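## Task

Using one continuous strand turned in a single direction, wrap the red wire around the reel until only a little of it, counted in total, remains off the reel. Only wire lying between the two flanges counts; wire beyond the flange rims or inside the central hole does not. The reel must end up flat, completely within the painted ring, and neither the reel nor the wire may touch anything fixed to the table, such as an arm base. The result must hold without the robot supporting it: release the reel and wire, move the grippers away, and then declare the scene finished yourself, since any other ending counts as a failure.

## Robot and tools

Robot: two six-joint arms with parallel grippers, named left_arm and right_arm. Their bases are bolted to the table: left_arm at (+0.002, +0.345, 0) m and right_arm at (+0.018, -0.308, 0) m, each turned only slightly about z. Names do not indicate image sides.

Frame: one shared scene frame, in metres. Origin on the table top midway between the arms; +z up, +x out over the table, left_arm on the +y side. Quaternions are written w first (qw, qx, qy, qz). On a gripper, the fingers point along its own +z and close along its own y. The reported end_effector_position is the point between the pads, roughly 1 cm short of the fingertips; at long reach the printed value may be off.

Row layout (shared by execute_actions and move): one flat list of 16 numbers covering both arms, always all 16 even if one arm is idle: left x, y, z, qw, qx, qy, qz, opening, then right x, y, z, qw, qx, qy, qz, opening. x, y, z and the quaternion are an absolute target pose for that gripper in the scene frame, not an offset. Opening runs from -1 (closed) to +1 (fully open, 0.093 m gap); the pads meet near -0.94 and each mm of held width adds about 0.0208. Sending a number below the object's width reading squeezes harder; keep sending the same closing number to keep the hold. To hold an arm still, repeat its last reported pose and the wanted opening every call; to keep an orientation, repeat the same quaternion rather than copying a drifted reported one.

execute_actions(actions): a list of actions; each action is a list of up to 15 rows, one row per 1/30 s step, the last row held for the remaining steps. An empty list just returns state and images. A target farther than 0.6 m from the gripper's current position along any of its axes gets that action refused for both arms; a malformed call or a failing first action means nothing moves. Each step the command is clipped to within 70 mm and 16 degrees of the measured pose, so far targets need several actions.

move(target, speed, blocking): target is one 16-number row as above (absolute poses). Both grippers travel straight lines that finish together, 0.5 to 10 s. speed is m/s, 0.002 to 0.5, default 0.25 (turning up to twice that in rad/s). Paths do not avoid obstacles or the other arm; grippers may lag, stray or overshoot speed near full stretch. Faster moves and targets set deeper past a contact hit and press harder. blocking=false returns after 0.5 s while motion continues; then use wait or stop before sending new motion.

wait(seconds): 0 to 10; lets the scene run with last commands held, returning early if a move finishes. stop(): brakes a running move, needing some stopping distance. zoom_image(camera, region): camera is cam_high, cam_low, cam_left_wrist or cam_right_wrist; region [x0, y0, x1, y1] in pixels of that 504x504 image, top-left origin, at most 504 by 504. read_manual(section): only returns licence text. finished_scene(scene): ends the numbered scene irreversibly and reports success; the next scene's task arrives in its result. Answering without a tool call ends everything.

Results: a state line gives each gripper's position and quaternion; Hand target lines show the pose the controller is now driving to; grip_measured is the gripper motor on the opening scale (it keeps moving past a touch, so it barely shows contact; each gripper may be offset up to 0.02). Joint positions end with the finger gap in metres. A move adds a move: line with the ending (done, off_target, moving, held, fault) and limits (paced = pose clipped; held = a check blocked steps, after which the arm may jump fast), plus each gripper's distance to its target. pose unreachable means a clearance check altered the command. HELD marks blocked steps in step readings. FAULT and MOTOR HOT / OVER-TEMPERATURE FAULT lines report stops; holding loads heats motors (warning at 75 °C, arm stop at 90 °C, arm goes limp at 100 °C).

Joint limits (rad): waist -2.618 to 3.054, shoulder 0 to 3.142, elbow 0 to 3.142, wrist pitch and yaw -1.571 to 1.571, wrist roll -2.094 to 2.094. Friction can leave the gripper up to about 31 mm off the command; smaller commanded steps may not move it.

Cameras: four images per result in the order cam_high, cam_low, cam_left_wrist, cam_right_wrist, with calibration given at the start.

Avoid: arms colliding or pushing each other, dropping or knocking anything off the table, slamming or hard pressing, letting the reel or wire touch an arm base, and leaving anything held by the robot when finishing. Loose objects may be nudged occasionally.

Each tool is called after "Call:" in YAML: its name, and indented under it one key for each argument.

## Session

I'll start by looking at the scene.

Call:
execute_actions:
  actions: []

Scene clock: 0.00 s.
left_arm: end_effector_position=(+0.3420, +0.4060, +0.1047) grip_measured=+0.993 end_effector_quat_wxyz=(+0.052, +0.865, -0.498, +0.036) | right_arm: end_effector_position=(+0.1409, -0.1171, +0.1676) grip_measured=+0.993 end_effector_quat_wxyz=(+0.000, +0.820, -0.539, -0.194)
Joint positions: left_arm=[ 0.212  1.87   1.551 -1.271  0.125 -1.856  0.093] | right_arm=[ 0.55   1.463  1.306 -1.522 -0.376 -1.275  0.093]
Joint velocities: left_arm=[ 0.007  0.002  0.002  0.022 -0.007  0.022 -0.   ] | right_arm=[-0.012 -0.002 -0.017  0.007 -0.022 -0.022 -0.001]
Motor temperatures (°C, as the motors report them): left_arm=[18 16 18 18 16 19] | right_arm=[20 18 16 17 17 20]
Hand target (left_arm): +0.342, +0.406, +0.105; +0.052, +0.865, -0.498, +0.036
Hand target (right_arm): +0.141, -0.117, +0.168; +0.000, +0.820, -0.539, -0.194

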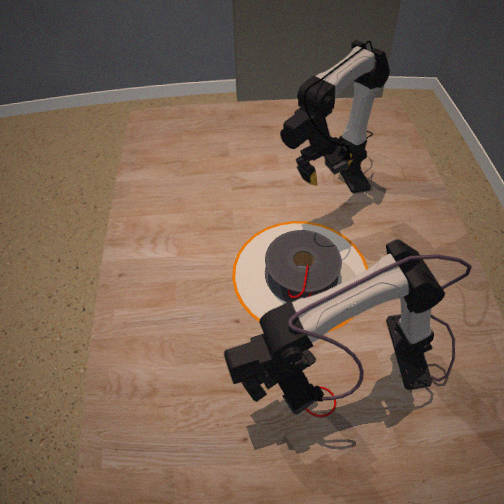

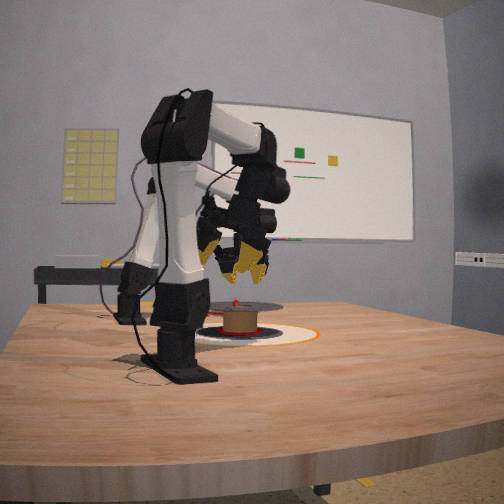

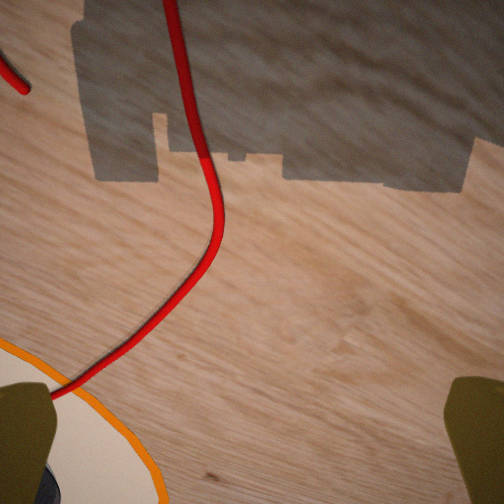

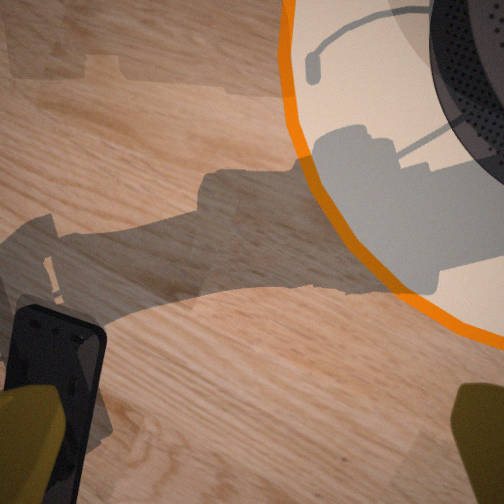

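Call:
zoom_image:
  camera: "cam_high"
  region: [200, 190, 420, 460]

Call:
zoom_image:
  camera: "cam_low"
  region: [170, 270, 340, 370]

Region (200, 190, 420, 460) of cam_high's 504x504 image, scaled by 1.867, with more detail than that image has; it fills the left 411 columns of this view, and the rest is white.

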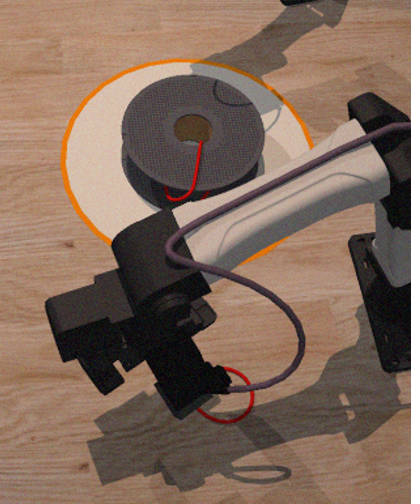

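Region (170, 270, 340, 370) of cam_low's 504x504 image, scaled by 2.965, with more detail than that image has; it fills the top 296 rows of this view, and the rest is white.

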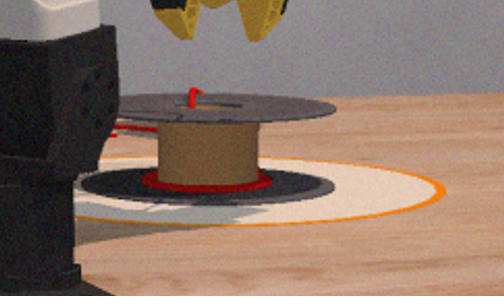

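Call:
move:
  target: [0.12, 0.60, 0.25, 0.0, 0.966, -0.259, 0.0, 1, 0.12, -0.45, 0.25, 0.0, 0.5, -0.866, 0.0, 1]
  speed: 0.3

Scene clock: 5.30 s.
left_arm: end_effector_position=(+0.1303, +0.6045, +0.2386) grip_measured=+0.993 end_effector_quat_wxyz=(-0.087, +0.962, -0.257, +0.026) | right_arm: end_effector_position=(+0.1228, -0.4453, +0.2434) grip_measured=+0.993 end_effector_quat_wxyz=(+0.028, -0.493, +0.857, -0.152)
Joint positions: left_arm=[ 1.097  1.55   1.716 -1.557  0.019 -1.497  0.093] | right_arm=[-1.117  1.034  1.354 -1.582 -0.023 -1.983  0.093]
Joint velocities: left_arm=[-0.012  0.007 -0.017  0.022  0.037 -0.051 -0.001] | right_arm=[ 0.002  0.002 -0.027  0.081 -0.022  0.051  0.   ]
Motor temperatures (°C, as the motors report them): left_arm=[18 18 18 18 16 19] | right_arm=[20 18 16 18 17 20]
Hand target (left_arm): +0.126, +0.602, +0.248; -0.099, +0.961, -0.257, +0.022
Hand target (right_arm): +0.124, -0.447, +0.248; +0.033, -0.492, +0.856, -0.154
Off the commanded pose (left_arm): 0.016 m, 10 deg.
Off the commanded pose (right_arm): 0.009 m, 18 deg; orientation clipped at the last step of the last action.
joint sent to its limit (left arm) — the command would take joint 4 (wrist pitch) past its lower limit, so that joint was sent only as far as its limit.
joint sent to its limit (right arm) — the command would take joint 4 (wrist pitch) past its lower limit, so that joint was sent only as far as its limit.
move: off_target (left_arm, right_arm); limits=paced
camera_calibration (this result's frames):
cam_left_wrist: T_world_to_cam=[[0.49438, 0.841792, 0.216738, -0.624401], [0.728876, -0.537312, 0.424307, 0.163021], [0.473634, -0.0517942, -0.879197, 0.26138], [0, 0, 0, 1]] pos_world=[0.0660711, 0.626747, 0.295965]
cam_right_wrist: T_world_to_cam=[[0.830257, -0.477937, 0.286791, -0.384002], [-0.556652, -0.684693, 0.470462, -0.311467], [-0.028487, -0.550247, -0.834516, 0.0417475], [0, 0, 0, 1]] pos_world=[0.146631, -0.373817, 0.291501]

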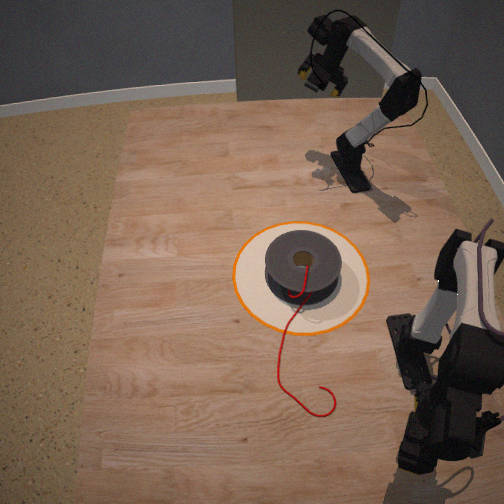

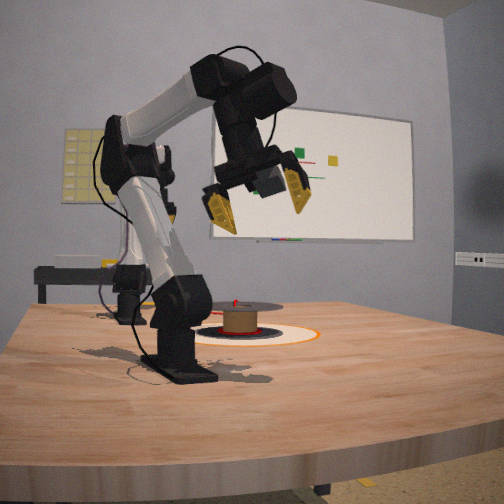

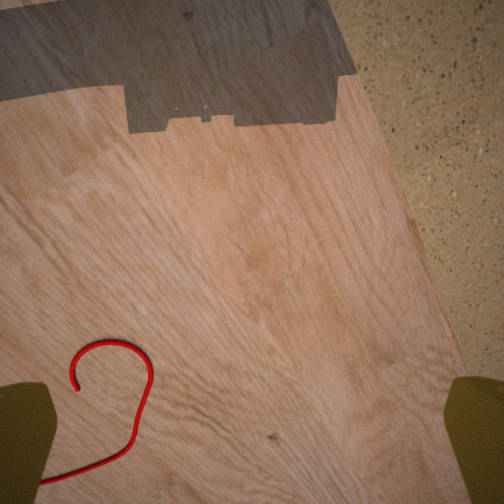

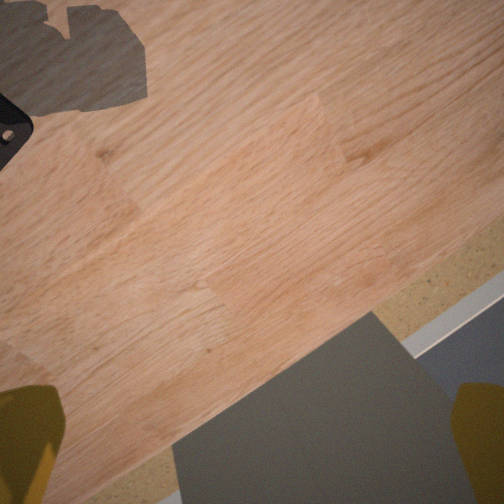

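Call:
zoom_image:
  camera: "cam_high"
  region: [220, 210, 400, 430]

Call:
zoom_image:
  camera: "cam_high"
  region: [255, 220, 355, 320]

Region (220, 210, 400, 430) of cam_high's 504x504 image, scaled by 2.291, with more detail than that image has; it fills the left 412 columns of this view, and the rest is white.

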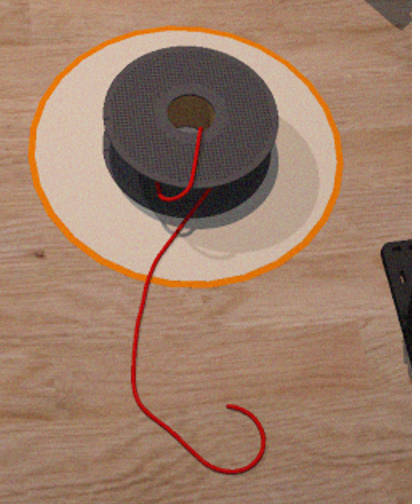

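Region (255, 220, 355, 320) of cam_high's 504x504 image, scaled by 5.040, with more detail than that image has.

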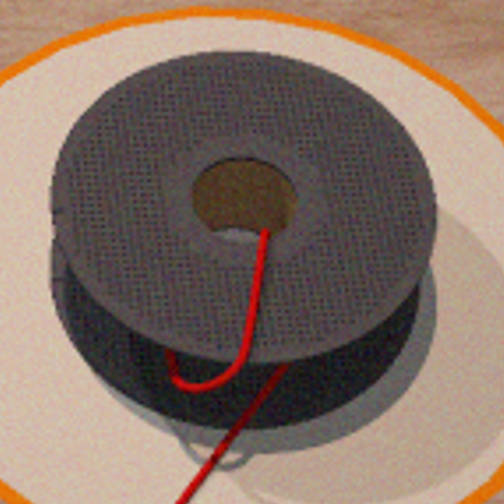

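Call:
zoom_image:
  camera: "cam_low"
  region: [180, 280, 330, 360]

Region (180, 280, 330, 360) of cam_low's 504x504 image, scaled by 3.360, with more detail than that image has; it fills the top 269 rows of this view, and the rest is white.

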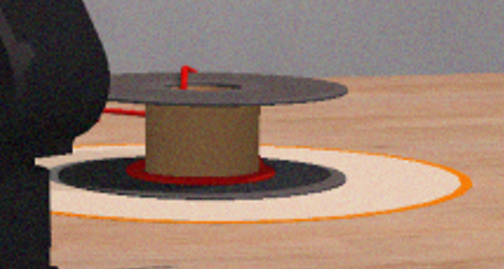

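Call:
move:
  target: [0.25, 0.06, 0.17, 0.0, 0.407, 0.914, 0.0, 1, 0.12, -0.45, 0.25, 0.0, 0.5, -0.866, 0.0, 1]
  speed: 0.3

Scene clock: 26.50 s.
left_arm: end_effector_position=(+0.2360, +0.0657, +0.1729) grip_measured=+0.993 end_effector_quat_wxyz=(+0.707, +0.661, -0.252, -0.020) | right_arm: end_effector_position=(+0.1220, -0.4459, +0.2434) grip_measured=+0.993 end_effector_quat_wxyz=(+0.024, -0.496, +0.854, -0.152)
Joint positions: left_arm=[-0.42   2.072  1.355 -1.565  1.57  -2.095  0.093] | right_arm=[-1.117  1.034  1.354 -1.582 -0.017 -1.993  0.093]
Joint velocities: left_arm=[ 0.007 -0.002 -0.002 -0.037 -0.051  0.007  0.001] | right_arm=[ 0.002 -0.017 -0.012  0.051 -0.037  0.022 -0.001]
Motor temperatures (°C, as the motors report them): left_arm=[18 20 21 18 16 19] | right_arm=[20 18 19 18 17 20]
Hand target (left_arm): +0.240, +0.063, +0.172; +0.710, +0.660, -0.247, -0.022
Hand target (right_arm): +0.120, -0.450, +0.249; +0.017, -0.492, +0.856, -0.158
Off the commanded pose (left_arm): 0.015 m, 176 deg; orientation clipped at the last step of the last action.
Off the commanded pose (right_arm): 0.008 m, 18 deg; orientation clipped at the last step of the last action.
joint sent to its limit (left arm) — the command would take joint 4 (wrist pitch) past its lower limit, joint 5 (wrist yaw) past its upper limit and joint 6 (wrist roll) past its lower limit, so those joints were sent only as far as their limits.
joint sent to its limit (right arm) — the command would take joint 4 (wrist pitch) past its lower limit, so that joint was sent only as far as its limit.
move: off_target (left_arm, right_arm); limits=paced
camera_calibration (this result's frames):
cam_left_wrist: T_world_to_cam=[[0.326183, -0.0940657, -0.940615, 0.0924557], [0.944441, 0.0750007, 0.32001, -0.248709], [0.0404448, -0.992737, 0.113303, 0.118098], [0, 0, 0, 1]] pos_world=[0.199957, 0.14459, 0.153174]
cam_right_wrist: T_world_to_cam=[[0.835665, -0.470411, 0.283508, -0.380104], [-0.548404, -0.686191, 0.477907, -0.315822], [-0.0302724, -0.554847, -0.831401, 0.0387815], [0, 0, 0, 1]] pos_world=[0.145616, -0.374001, 0.290939]

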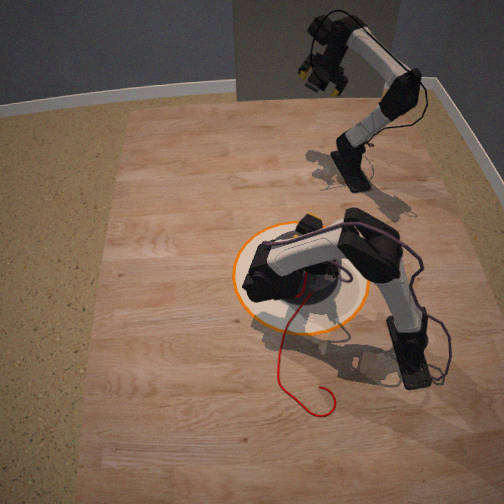

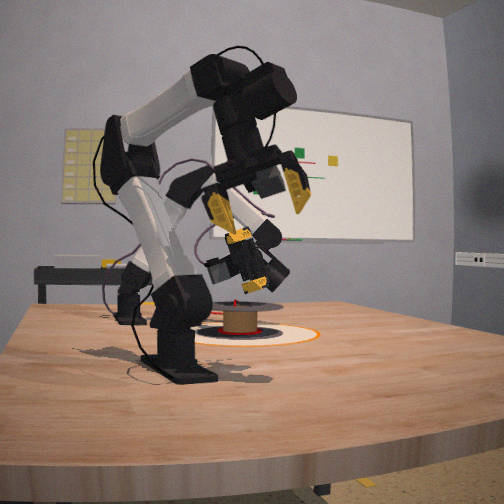

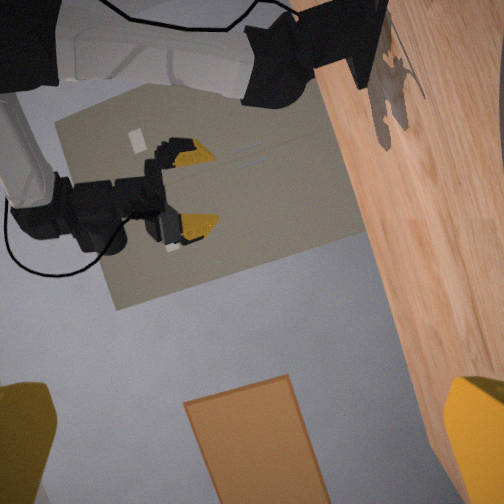

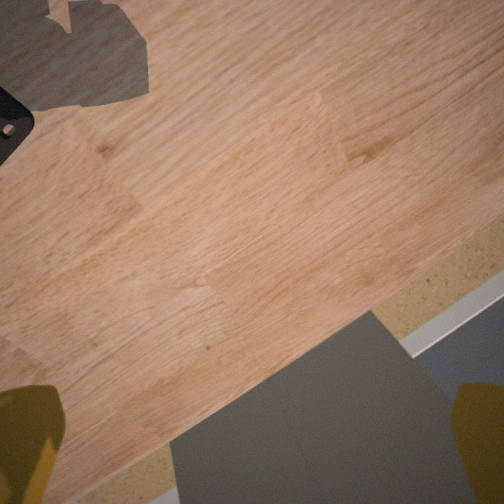

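Call:
move:
  target: [0.24, 0.12, 0.24, 0.0, 0.629, -0.777, 0.0, 1, 0.12, -0.45, 0.22, 0.0, 0.5, -0.866, 0.0, 1]
  speed: 0.3

Call:
move:
  target: [0.25, 0.08, 0.20, 0.0, 0.0, 1.0, 0.0, 1, 0.12, -0.45, 0.22, 0.0, 0.5, -0.866, 0.0, 1]
  speed: 0.3

Call:
move:
  target: [0.25, 0.06, 0.17, 0.0, 0.707, 0.707, 0.0, 1, 0.12, -0.45, 0.22, 0.0, 0.5, -0.866, 0.0, 1]
  speed: 0.3

Scene clock: 31.53 s.
left_arm: end_effector_position=(+0.2405, +0.1194, +0.2260) grip_measured=+0.994 end_effector_quat_wxyz=(-0.002, -0.623, +0.779, -0.070) | right_arm: end_effector_position=(+0.1246, -0.4497, +0.2313) grip_measured=+0.993 end_effector_quat_wxyz=(+0.020, -0.498, +0.858, -0.120)
Joint positions: left_arm=[-0.772  1.721  1.853 -1.565  0.024 -2.095  0.093] | right_arm=[-1.117  1.085  1.339 -1.582 -0.016 -1.993  0.093]
Joint velocities: left_arm=[-0.007  0.002  0.012  0.051 -0.022  0.066 -0.   ] | right_arm=[-0.002  0.007 -0.002  0.051  0.007 -0.037 -0.   ]
Motor temperatures (°C, as the motors report them): left_arm=[18 21 21 18 16 19] | right_arm=[20 18 19 18 17 20]
Hand target (left_arm): +0.239, +0.120, +0.237; +0.008, -0.620, +0.780, -0.084
Hand target (right_arm): +0.120, -0.449, +0.220; +0.011, -0.497, +0.863, -0.094
Off the commanded pose (left_arm): 0.014 m, 8 deg.
Off the commanded pose (right_arm): 0.012 m, 14 deg.
joint sent to its limit (left arm) — the command would take joint 4 (wrist pitch) past its lower limit and joint 6 (wrist roll) past its lower limit, so those joints were sent only as far as their limits.
joint sent to its limit (right arm) — the command would take joint 4 (wrist pitch) past its lower limit, so that joint was sent only as far as its limit.
move: off_target (left_arm, right_arm)
camera_calibration (this result's frames):
cam_left_wrist: T_world_to_cam=[[0.964884, -0.219417, 0.14441, -0.237892], [-0.262549, -0.822575, 0.504418, 0.0817409], [0.0081104, -0.52462, -0.851298, 0.335106], [0, 0, 0, 1]] pos_world=[0.248281, 0.190844, 0.278397]
cam_right_wrist: T_world_to_cam=[[0.845671, -0.4836, 0.225768, -0.374521], [-0.529959, -0.710875, 0.462385, -0.321078], [-0.0631166, -0.510673, -0.857455, 0.056716], [0, 0, 0, 1]] pos_world=[0.150143, -0.380402, 0.281648]

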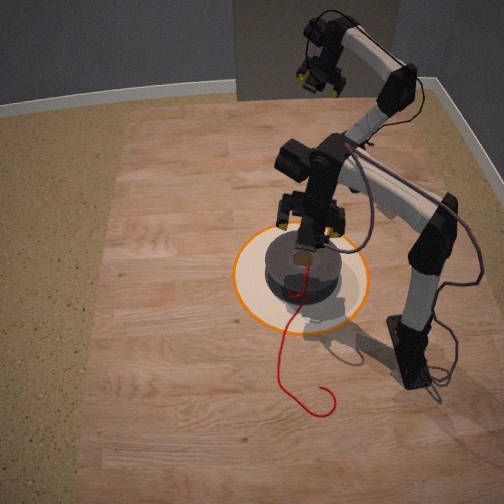

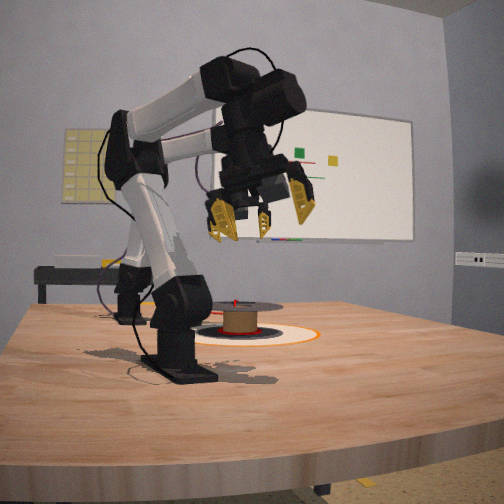

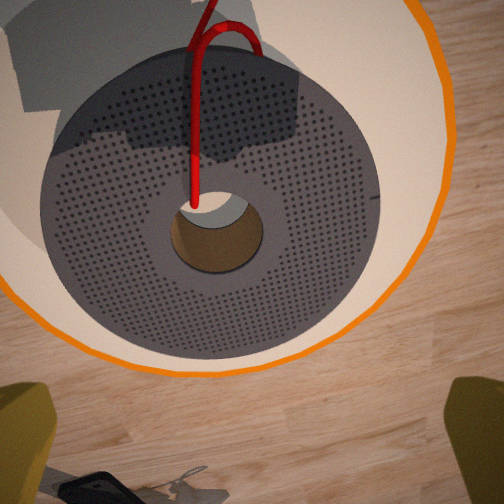

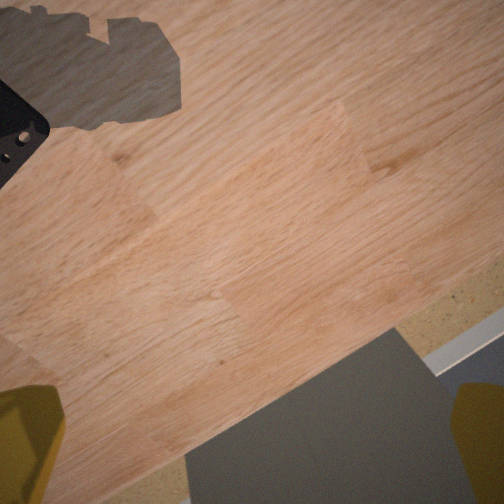

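Scene clock: 34.40 s.
left_arm: end_effector_position=(+0.2478, +0.0831, +0.2012) grip_measured=+0.994 end_effector_quat_wxyz=(+0.022, -0.008, +0.999, -0.033) | right_arm: end_effector_position=(+0.1245, -0.4498, +0.2313) grip_measured=+0.993 end_effector_quat_wxyz=(+0.020, -0.498, +0.858, -0.120)
Joint positions: left_arm=[-0.838  1.877  1.95  -1.565  0.012 -0.828  0.093] | right_arm=[-1.117  1.085  1.339 -1.582 -0.016 -1.993  0.093]
Joint velocities: left_arm=[-0.012 -0.002 -0.007  0.066 -0.007  0.022 -0.   ] | right_arm=[ 0.002 -0.002  0.007 -0.022  0.022  0.022 -0.001]
Motor temperatures (°C, as the motors report them): left_arm=[18 21 21 18 16 19] | right_arm=[20 18 19 18 17 20]
Hand target (left_arm): +0.249, +0.080, +0.200; +0.025, -0.001, +0.999, -0.027
Hand target (right_arm): +0.120, -0.450, +0.220; +0.011, -0.497, +0.863, -0.094
Off the commanded pose (left_arm): 0.004 m, 5 deg.
Off the commanded pose (right_arm): 0.012 m, 14 deg.
joint sent to its limit (left arm) — the command would take joint 4 (wrist pitch) past its lower limit, so that joint was sent only as far as its limit.
joint sent to its limit (right arm) — the command would take joint 4 (wrist pitch) past its lower limit, so that joint was sent only as far as its limit.
move: off_target (left_arm, right_arm)
camera_calibration (this result's frames):
cam_left_wrist: T_world_to_cam=[[0.00455151, -0.994673, 0.10298, 0.061422], [-0.920941, 0.0359604, 0.38804, 0.181604], [-0.389676, -0.096605, -0.915871, 0.370866], [0, 0, 0, 1]] pos_world=[0.311485, 0.0903918, 0.262871]
cam_right_wrist: T_world_to_cam=[[0.845694, -0.483629, 0.22562, -0.374477], [-0.529886, -0.710726, 0.462698, -0.321147], [-0.0634204, -0.510854, -0.857325, 0.0566191], [0, 0, 0, 1]] pos_world=[0.150113, -0.380431, 0.281624]

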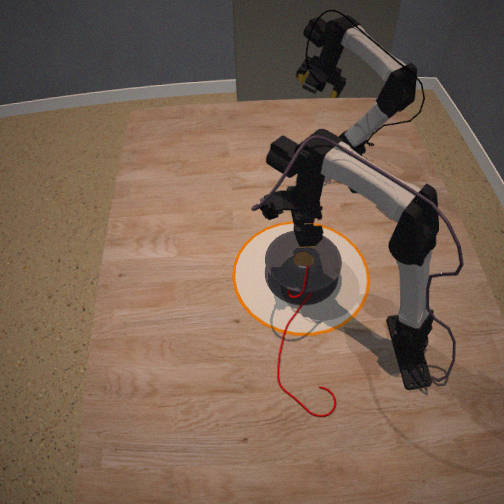

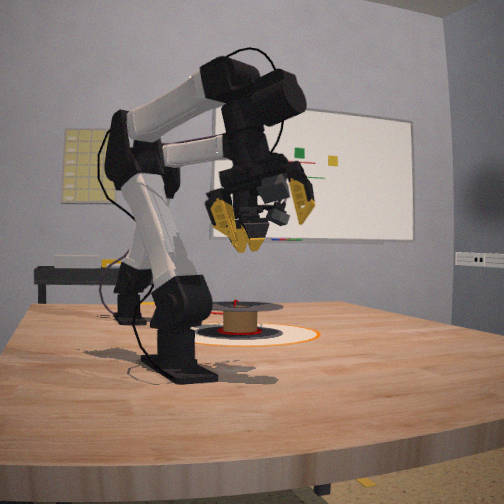

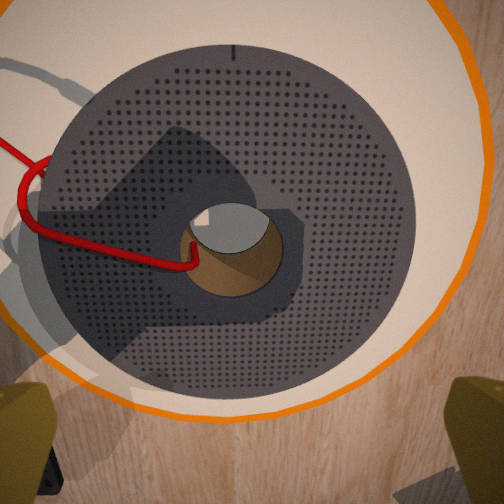

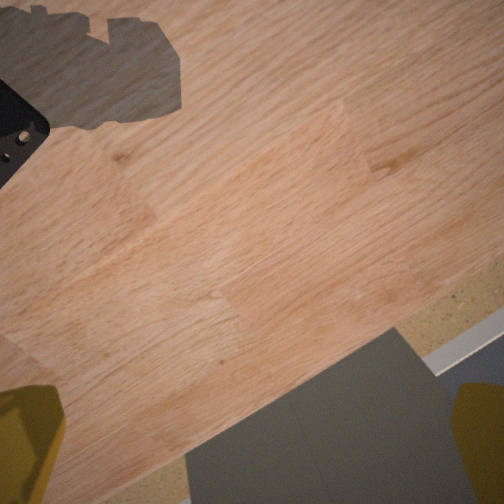

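Scene clock: 37.67 s.
left_arm: end_effector_position=(+0.2484, +0.0629, +0.1724) grip_measured=+0.994 end_effector_quat_wxyz=(+0.003, +0.701, +0.713, -0.006) | right_arm: end_effector_position=(+0.1245, -0.4498, +0.2313) grip_measured=+0.993 end_effector_quat_wxyz=(+0.020, -0.498, +0.858, -0.120)
Joint positions: left_arm=[-0.875  1.99   1.991 -1.565  0.011  0.707  0.093] | right_arm=[-1.117  1.085  1.339 -1.582 -0.015 -1.993  0.093]
Joint velocities: left_arm=[-0.002  0.002  0.022  0.007 -0.066  0.066 -0.   ] | right_arm=[-0.012 -0.012  0.012 -0.051  0.007  0.022  0.001]
Motor temperatures (°C, as the motors report them): left_arm=[18 21 21 18 16 19] | right_arm=[20 18 19 18 17 20]
Hand target (left_arm): +0.250, +0.060, +0.170; +0.000, +0.707, +0.707, +0.000
Hand target (right_arm): +0.120, -0.450, +0.220; +0.011, -0.497, +0.863, -0.094
Off the commanded pose (left_arm): 0.004 m, 1 deg.
Off the commanded pose (right_arm): 0.012 m, 14 deg.
joint sent to its limit (left arm) — the command would take joint 4 (wrist pitch) past its lower limit, so that joint was sent only as far as its limit.
joint sent to its limit (right arm) — the command would take joint 4 (wrist pitch) past its lower limit, so that joint was sent only as far as its limit.
move: off_target (right_arm)
camera_calibration (this result's frames):
cam_left_wrist: T_world_to_cam=[[-0.999103, -0.00641529, 0.0418602, 0.241903], [0.0117456, 0.907703, 0.419449, -0.0978607], [-0.0406875, 0.419564, -0.906813, 0.222036], [0, 0, 0, 1]] pos_world=[0.25187, -0.00277783, 0.232266]
cam_right_wrist: T_world_to_cam=[[0.845717, -0.483658, 0.225472, -0.374433], [-0.529813, -0.710576, 0.463012, -0.321215], [-0.0637243, -0.511035, -0.857195, 0.0565221], [0, 0, 0, 1]] pos_world=[0.150082, -0.38046, 0.281601]

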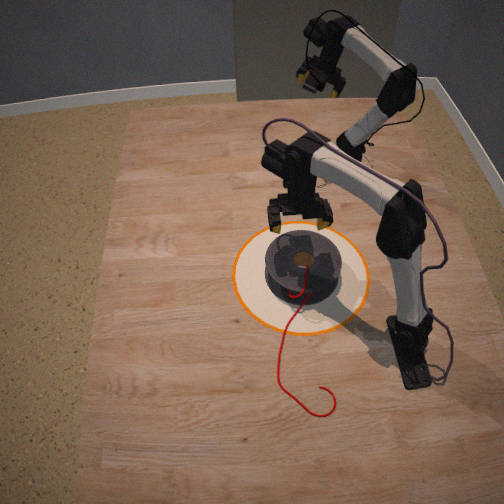

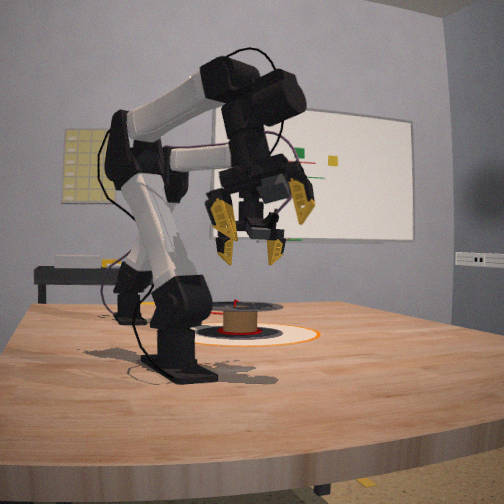

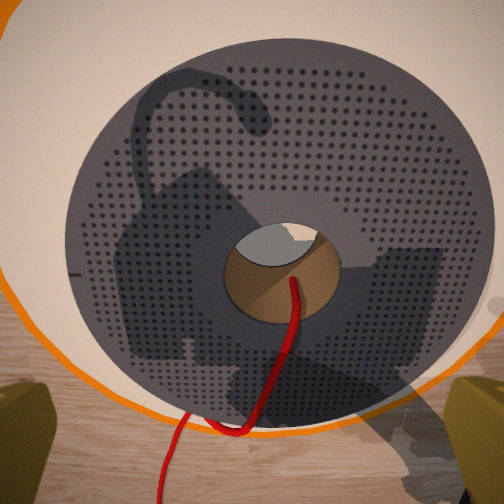

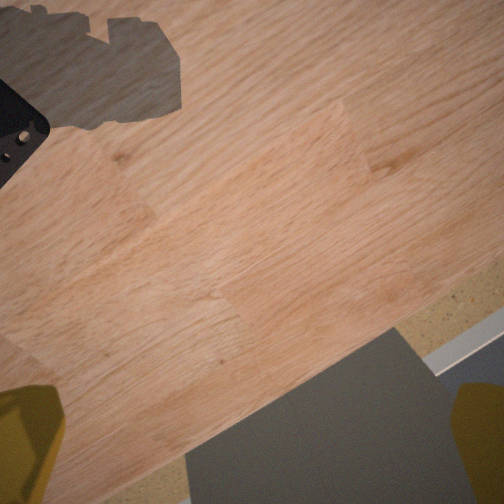

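Call:
move:
  target: [0.29, 0.20, 0.17, 0.0, 0.087, 0.996, 0.0, 1, 0.17, -0.15, 0.19, 0.0, -0.508, 0.862, 0.0, 1]
  speed: 0.35

Call:
move:
  target: [0.30, 0.29, 0.12, 0.0, -0.574, 0.819, 0.0, 1, 0.23, 0.05, 0.17, 0.0, -0.508, 0.862, 0.0, 1]
  speed: 0.35

Scene clock: 57.47 s.
left_arm: end_effector_position=(+0.2906, +0.1954, +0.1655) grip_measured=+0.994 end_effector_quat_wxyz=(-0.014, +0.093, +0.996, -0.001) | right_arm: end_effector_position=(+0.1670, -0.1601, +0.1872) grip_measured=+0.993 end_effector_quat_wxyz=(-0.007, -0.506, +0.862, -0.023)
Joint positions: left_arm=[-0.499  1.805  1.714 -1.505  0.011 -0.285  0.093] | right_arm=[ 0.642  1.381  1.368 -1.584  0.041 -0.246  0.093]
Joint velocities: left_arm=[-0.017  0.002 -0.012 -0.022  0.007 -0.007  0.   ] | right_arm=[-0.007 -0.007  0.007 -0.007  0.007 -0.066  0.   ]
Motor temperatures (°C, as the motors report them): left_arm=[18 24 23 18 16 19] | right_arm=[20 18 18 19 17 20]
Hand target (left_arm): +0.292, +0.198, +0.169; +0.001, +0.087, +0.996, -0.001
Hand target (right_arm): +0.167, -0.154, +0.190; -0.006, -0.507, +0.862, -0.016
Off the commanded pose (left_arm): 0.006 m, 2 deg.
Off the commanded pose (right_arm): 0.011 m, 3 deg.
joint sent to its limit (right arm) — the command would take joint 4 (wrist pitch) past its lower limit, so that joint was sent only as far as its limit.
move: off_target (right_arm); limits=paced
camera_calibration (this result's frames):
cam_left_wrist: T_world_to_cam=[[-0.192518, -0.980406, 0.0417153, 0.24121], [-0.869998, 0.190193, 0.454896, 0.174837], [-0.453917, 0.0512835, -0.889567, 0.351115], [0, 0, 0, 1]] pos_world=[0.357923, 0.185224, 0.222745]
cam_right_wrist: T_world_to_cam=[[0.868114, -0.495335, 0.0319675, -0.229704], [-0.459194, -0.776983, 0.430625, -0.0887027], [-0.188466, -0.388511, -0.901965, 0.218326], [0, 0, 0, 1]] pos_world=[0.199824, -0.0978788, 0.242463]

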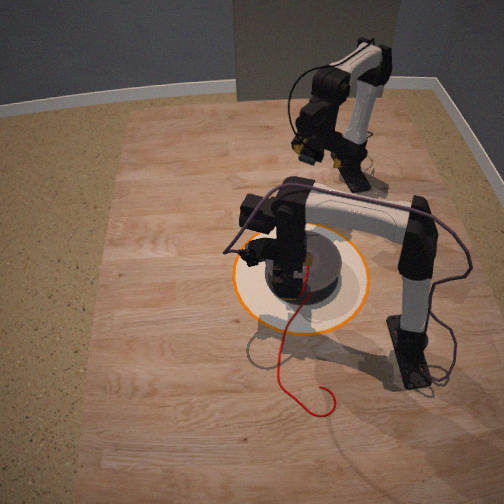

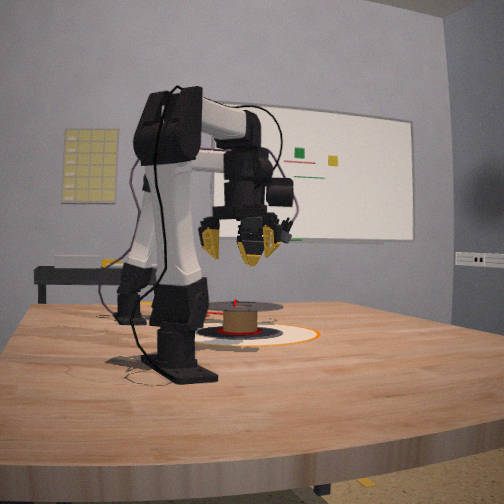

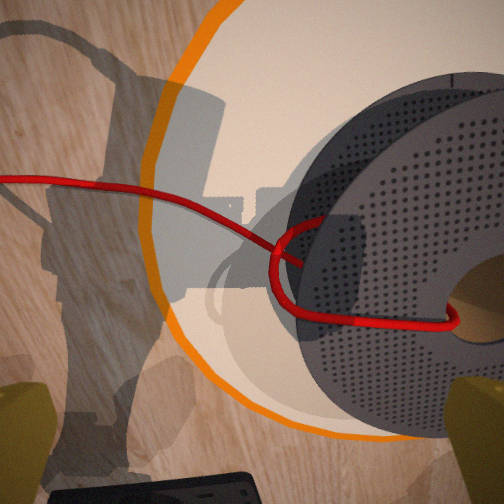

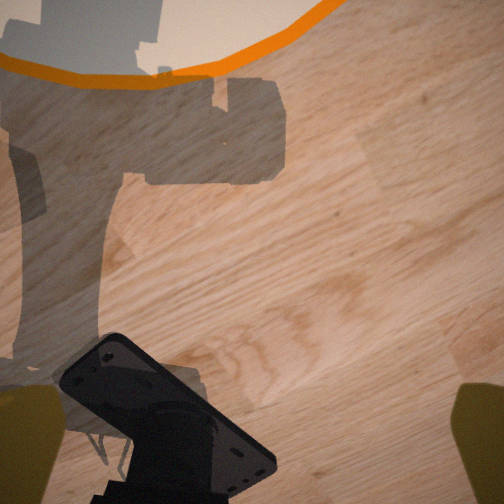

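Scene clock: 60.10 s.
left_arm: end_effector_position=(+0.3006, +0.2856, +0.1164) grip_measured=+0.994 end_effector_quat_wxyz=(-0.013, -0.569, +0.822, +0.005) | right_arm: end_effector_position=(+0.2344, +0.0453, +0.1665) grip_measured=+0.993 end_effector_quat_wxyz=(+0.026, -0.506, +0.862, +0.002)
Joint positions: left_arm=[-0.216  1.717  1.414 -1.293  0.011 -1.399  0.093] | right_arm=[ 0.857  2.133  2.182 -1.572  0.021 -0.032  0.093]
Joint velocities: left_arm=[ 0.007 -0.012 -0.027  0.037 -0.022  0.007  0.   ] | right_arm=[ 0.012 -0.012 -0.002 -0.037  0.037 -0.037 -0.   ]
Motor temperatures (°C, as the motors report them): left_arm=[18 25 23 18 16 19] | right_arm=[20 19 19 19 17 20]
Hand target (left_arm): +0.302, +0.289, +0.120; +0.000, -0.574, +0.819, -0.001
Hand target (right_arm): +0.230, +0.049, +0.166; +0.019, -0.508, +0.861, +0.005
Off the commanded pose (left_arm): 0.006 m, 2 deg.
Off the commanded pose (right_arm): 0.007 m, 3 deg.
joint sent to its limit (right arm) — the command would take joint 4 (wrist pitch) past its lower limit, so that joint was sent only as far as its limit.
move: off_target (right_arm)
camera_calibration (this result's frames):
cam_left_wrist: T_world_to_cam=[[0.932396, -0.361138, 0.0147561, -0.178305], [-0.329518, -0.832565, 0.445257, 0.319449], [-0.148514, -0.420018, -0.895281, 0.350843], [0, 0, 0, 1]] pos_world=[0.323619, 0.34893, 0.174498]
cam_right_wrist: T_world_to_cam=[[0.868112, -0.495928, 0.0209172, -0.183917], [-0.470078, -0.807869, 0.355491, 0.127134], [-0.1594, -0.318439, -0.934446, 0.287512], [0, 0, 0, 1]] pos_world=[0.265253, 0.103053, 0.227317]

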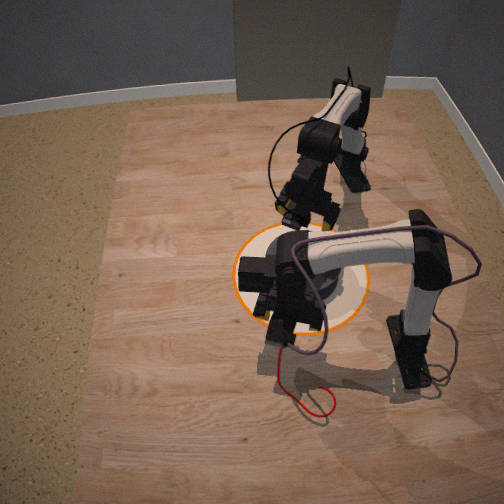

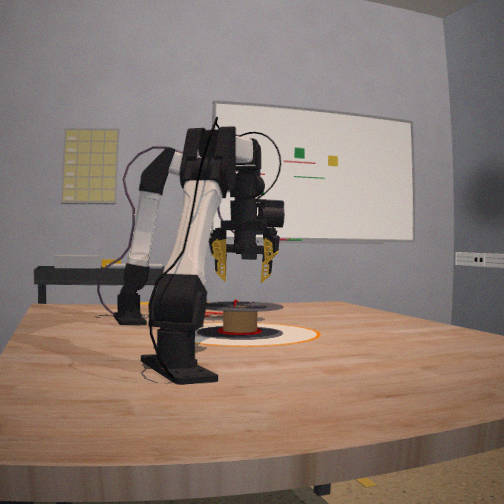

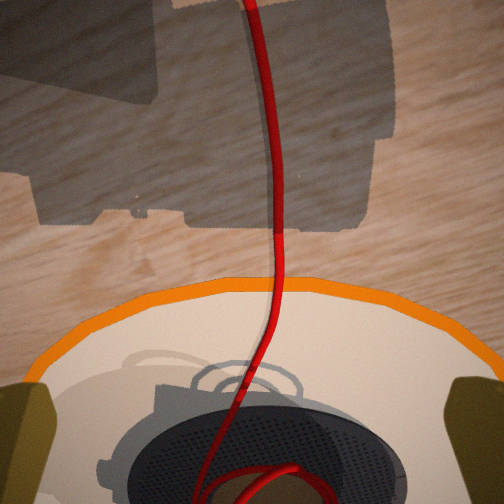

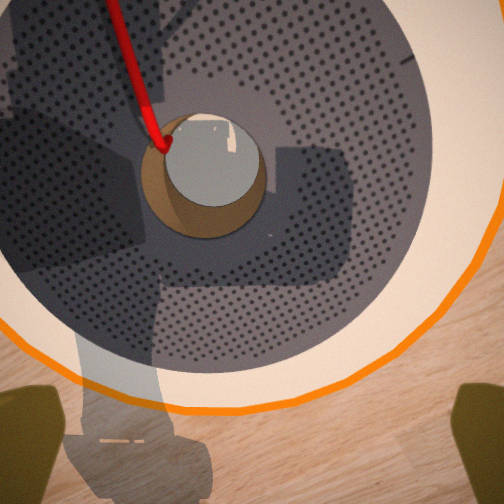

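Call:
move:
  target: [0.235, 0.41, 0.12, 0.0, -0.887, 0.462, 0.0, 1, 0.190, 0.039, 0.13, 0.0, 0.383, 0.924, 0.0, 1]
  speed: 0.3

Scene clock: 69.87 s.
left_arm: end_effector_position=(+0.2387, +0.4063, +0.1177) grip_measured=+0.994 end_effector_quat_wxyz=(+0.012, +0.884, -0.468, -0.004) | right_arm: end_effector_position=(+0.1957, +0.0366, +0.1299) grip_measured=+0.993 end_effector_quat_wxyz=(+0.006, +0.384, +0.923, -0.006)
Joint positions: left_arm=[ 0.236  1.487  1.181 -1.287  0.011 -1.905  0.093] | right_arm=[ 0.927  2.039  1.891 -1.435  0.013  1.89   0.093]
Joint velocities: left_arm=[-0.002 -0.017 -0.012 -0.037  0.037 -0.066 -0.001] | right_arm=[-0.012 -0.007 -0.002  0.037  0.007 -0.051 -0.   ]
Motor temperatures (°C, as the motors report them): left_arm=[18 26 22 18 16 19] | right_arm=[20 22 19 18 17 20]
Hand target (left_arm): +0.238, +0.410, +0.119; -0.001, +0.887, -0.462, +0.002
Hand target (right_arm): +0.190, +0.038, +0.131; +0.001, +0.383, +0.924, -0.000
Off the commanded pose (left_arm): 0.006 m, 2 deg.
Off the commanded pose (right_arm): 0.006 m, 1 deg.
move: done
camera_calibration (this result's frames):
cam_left_wrist: T_world_to_cam=[[0.831756, 0.554985, 0.0131829, -0.425037], [0.495105, -0.752336, 0.434583, 0.170758], [0.251105, -0.35494, -0.900535, 0.272293], [0, 0, 0, 1]] pos_world=[0.20061, 0.461005, 0.176604]
cam_right_wrist: T_world_to_cam=[[-0.716593, -0.697466, 0.00594548, 0.165546], [-0.642394, 0.663284, 0.383907, 0.0911083], [-0.271706, 0.271286, -0.923352, 0.24333], [0, 0, 0, 1]] pos_world=[0.243271, -0.0109796, 0.188718]

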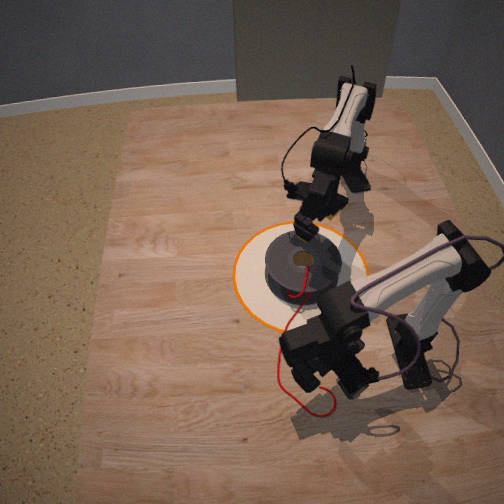

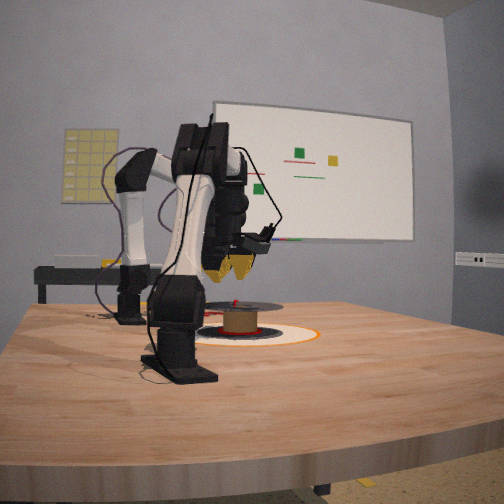

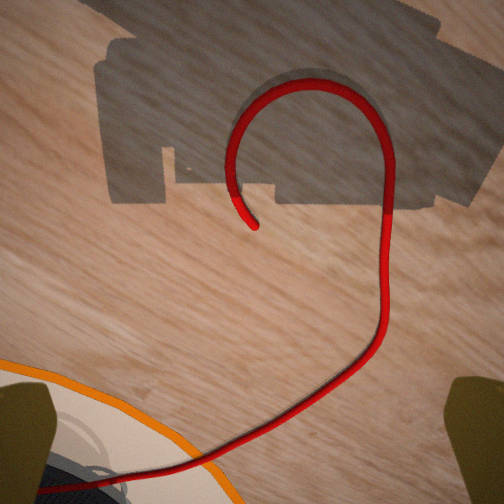

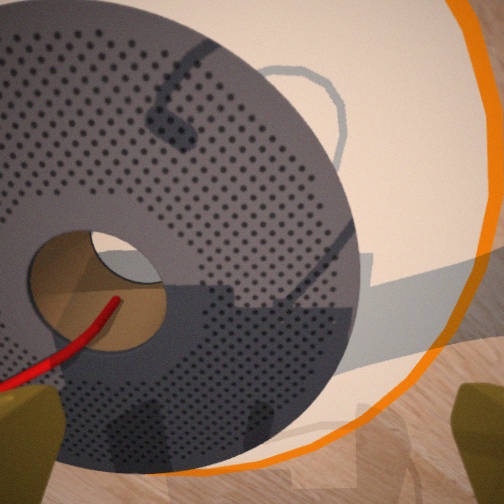

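Call:
move:
  target: [0.226, 0.416, 0.035, 0.0, -0.914, 0.407, 0.0, -0.1, 0.190, 0.038, 0.08, 0.0, 0.383, 0.924, 0.0, 1]
  speed: 0.15

Scene clock: 74.37 s.
left_arm: end_effector_position=(+0.2282, +0.4128, +0.0422) grip_measured=-0.098 end_effector_quat_wxyz=(-0.000, +0.911, -0.413, +0.009) | right_arm: end_effector_position=(+0.1951, +0.0357, +0.0787) grip_measured=+0.993 end_effector_quat_wxyz=(+0.005, +0.385, +0.923, -0.007)
Joint positions: left_arm=[ 0.274  1.487  0.874 -0.944  0.011 -1.989  0.041] | right_arm=[ 0.927  2.038  1.686 -1.232  0.012  1.893  0.093]
Joint velocities: left_arm=[-0.012 -0.017  0.002  0.037 -0.007 -0.037  0.   ] | right_arm=[ 0.007 -0.007 -0.007  0.007 -0.051  0.022  0.002]
Motor temperatures (°C, as the motors report them): left_arm=[18 25 22 18 16 19] | right_arm=[20 24 19 18 17 20]
Hand target (left_arm): +0.226, +0.416, +0.035; -0.000, +0.914, -0.407, +0.000
Hand target (right_arm): +0.190, +0.037, +0.080; +0.000, +0.383, +0.924, -0.001
Off the commanded pose (left_arm): 0.008 m, 1 deg.
Off the commanded pose (right_arm): 0.006 m, 1 deg.
move: done
camera_calibration (this result's frames):
cam_left_wrist: T_world_to_cam=[[0.756569, 0.652381, 0.0447594, -0.443223], [0.569658, -0.691149, 0.444751, 0.170988], [0.321082, -0.310987, -0.894535, 0.174867], [0, 0, 0, 1]] pos_world=[0.181778, 0.46171, 0.100216]
cam_right_wrist: T_world_to_cam=[[-0.718452, -0.695539, 0.00723361, 0.165006], [-0.640171, 0.665256, 0.384208, 0.11046], [-0.272044, 0.271404, -0.923218, 0.196138], [0, 0, 0, 1]] pos_world=[0.24262, -0.0119487, 0.137445]

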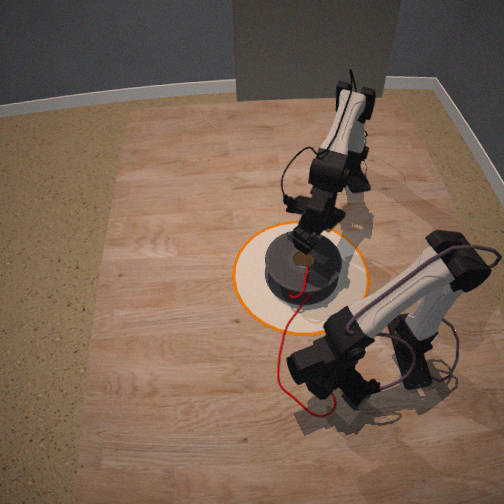

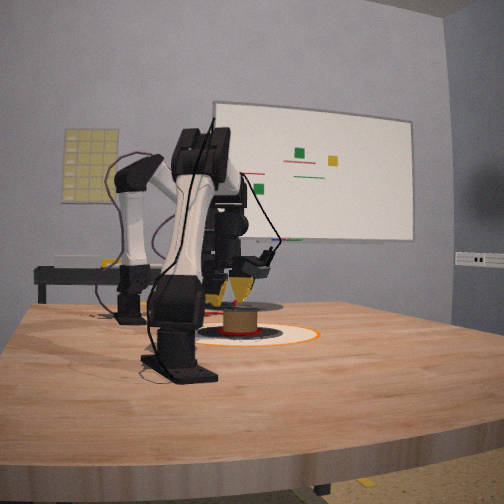

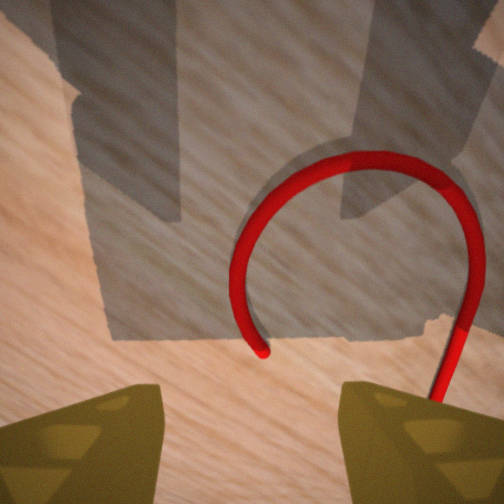

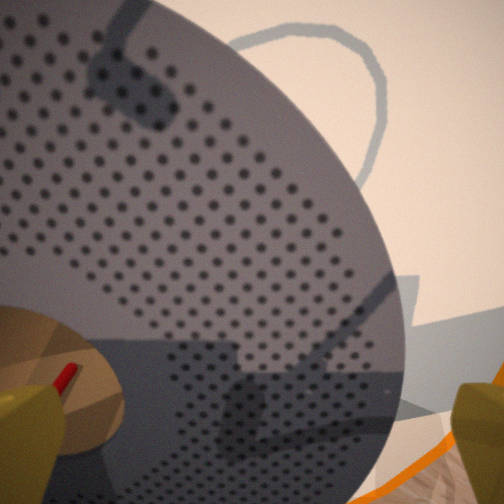

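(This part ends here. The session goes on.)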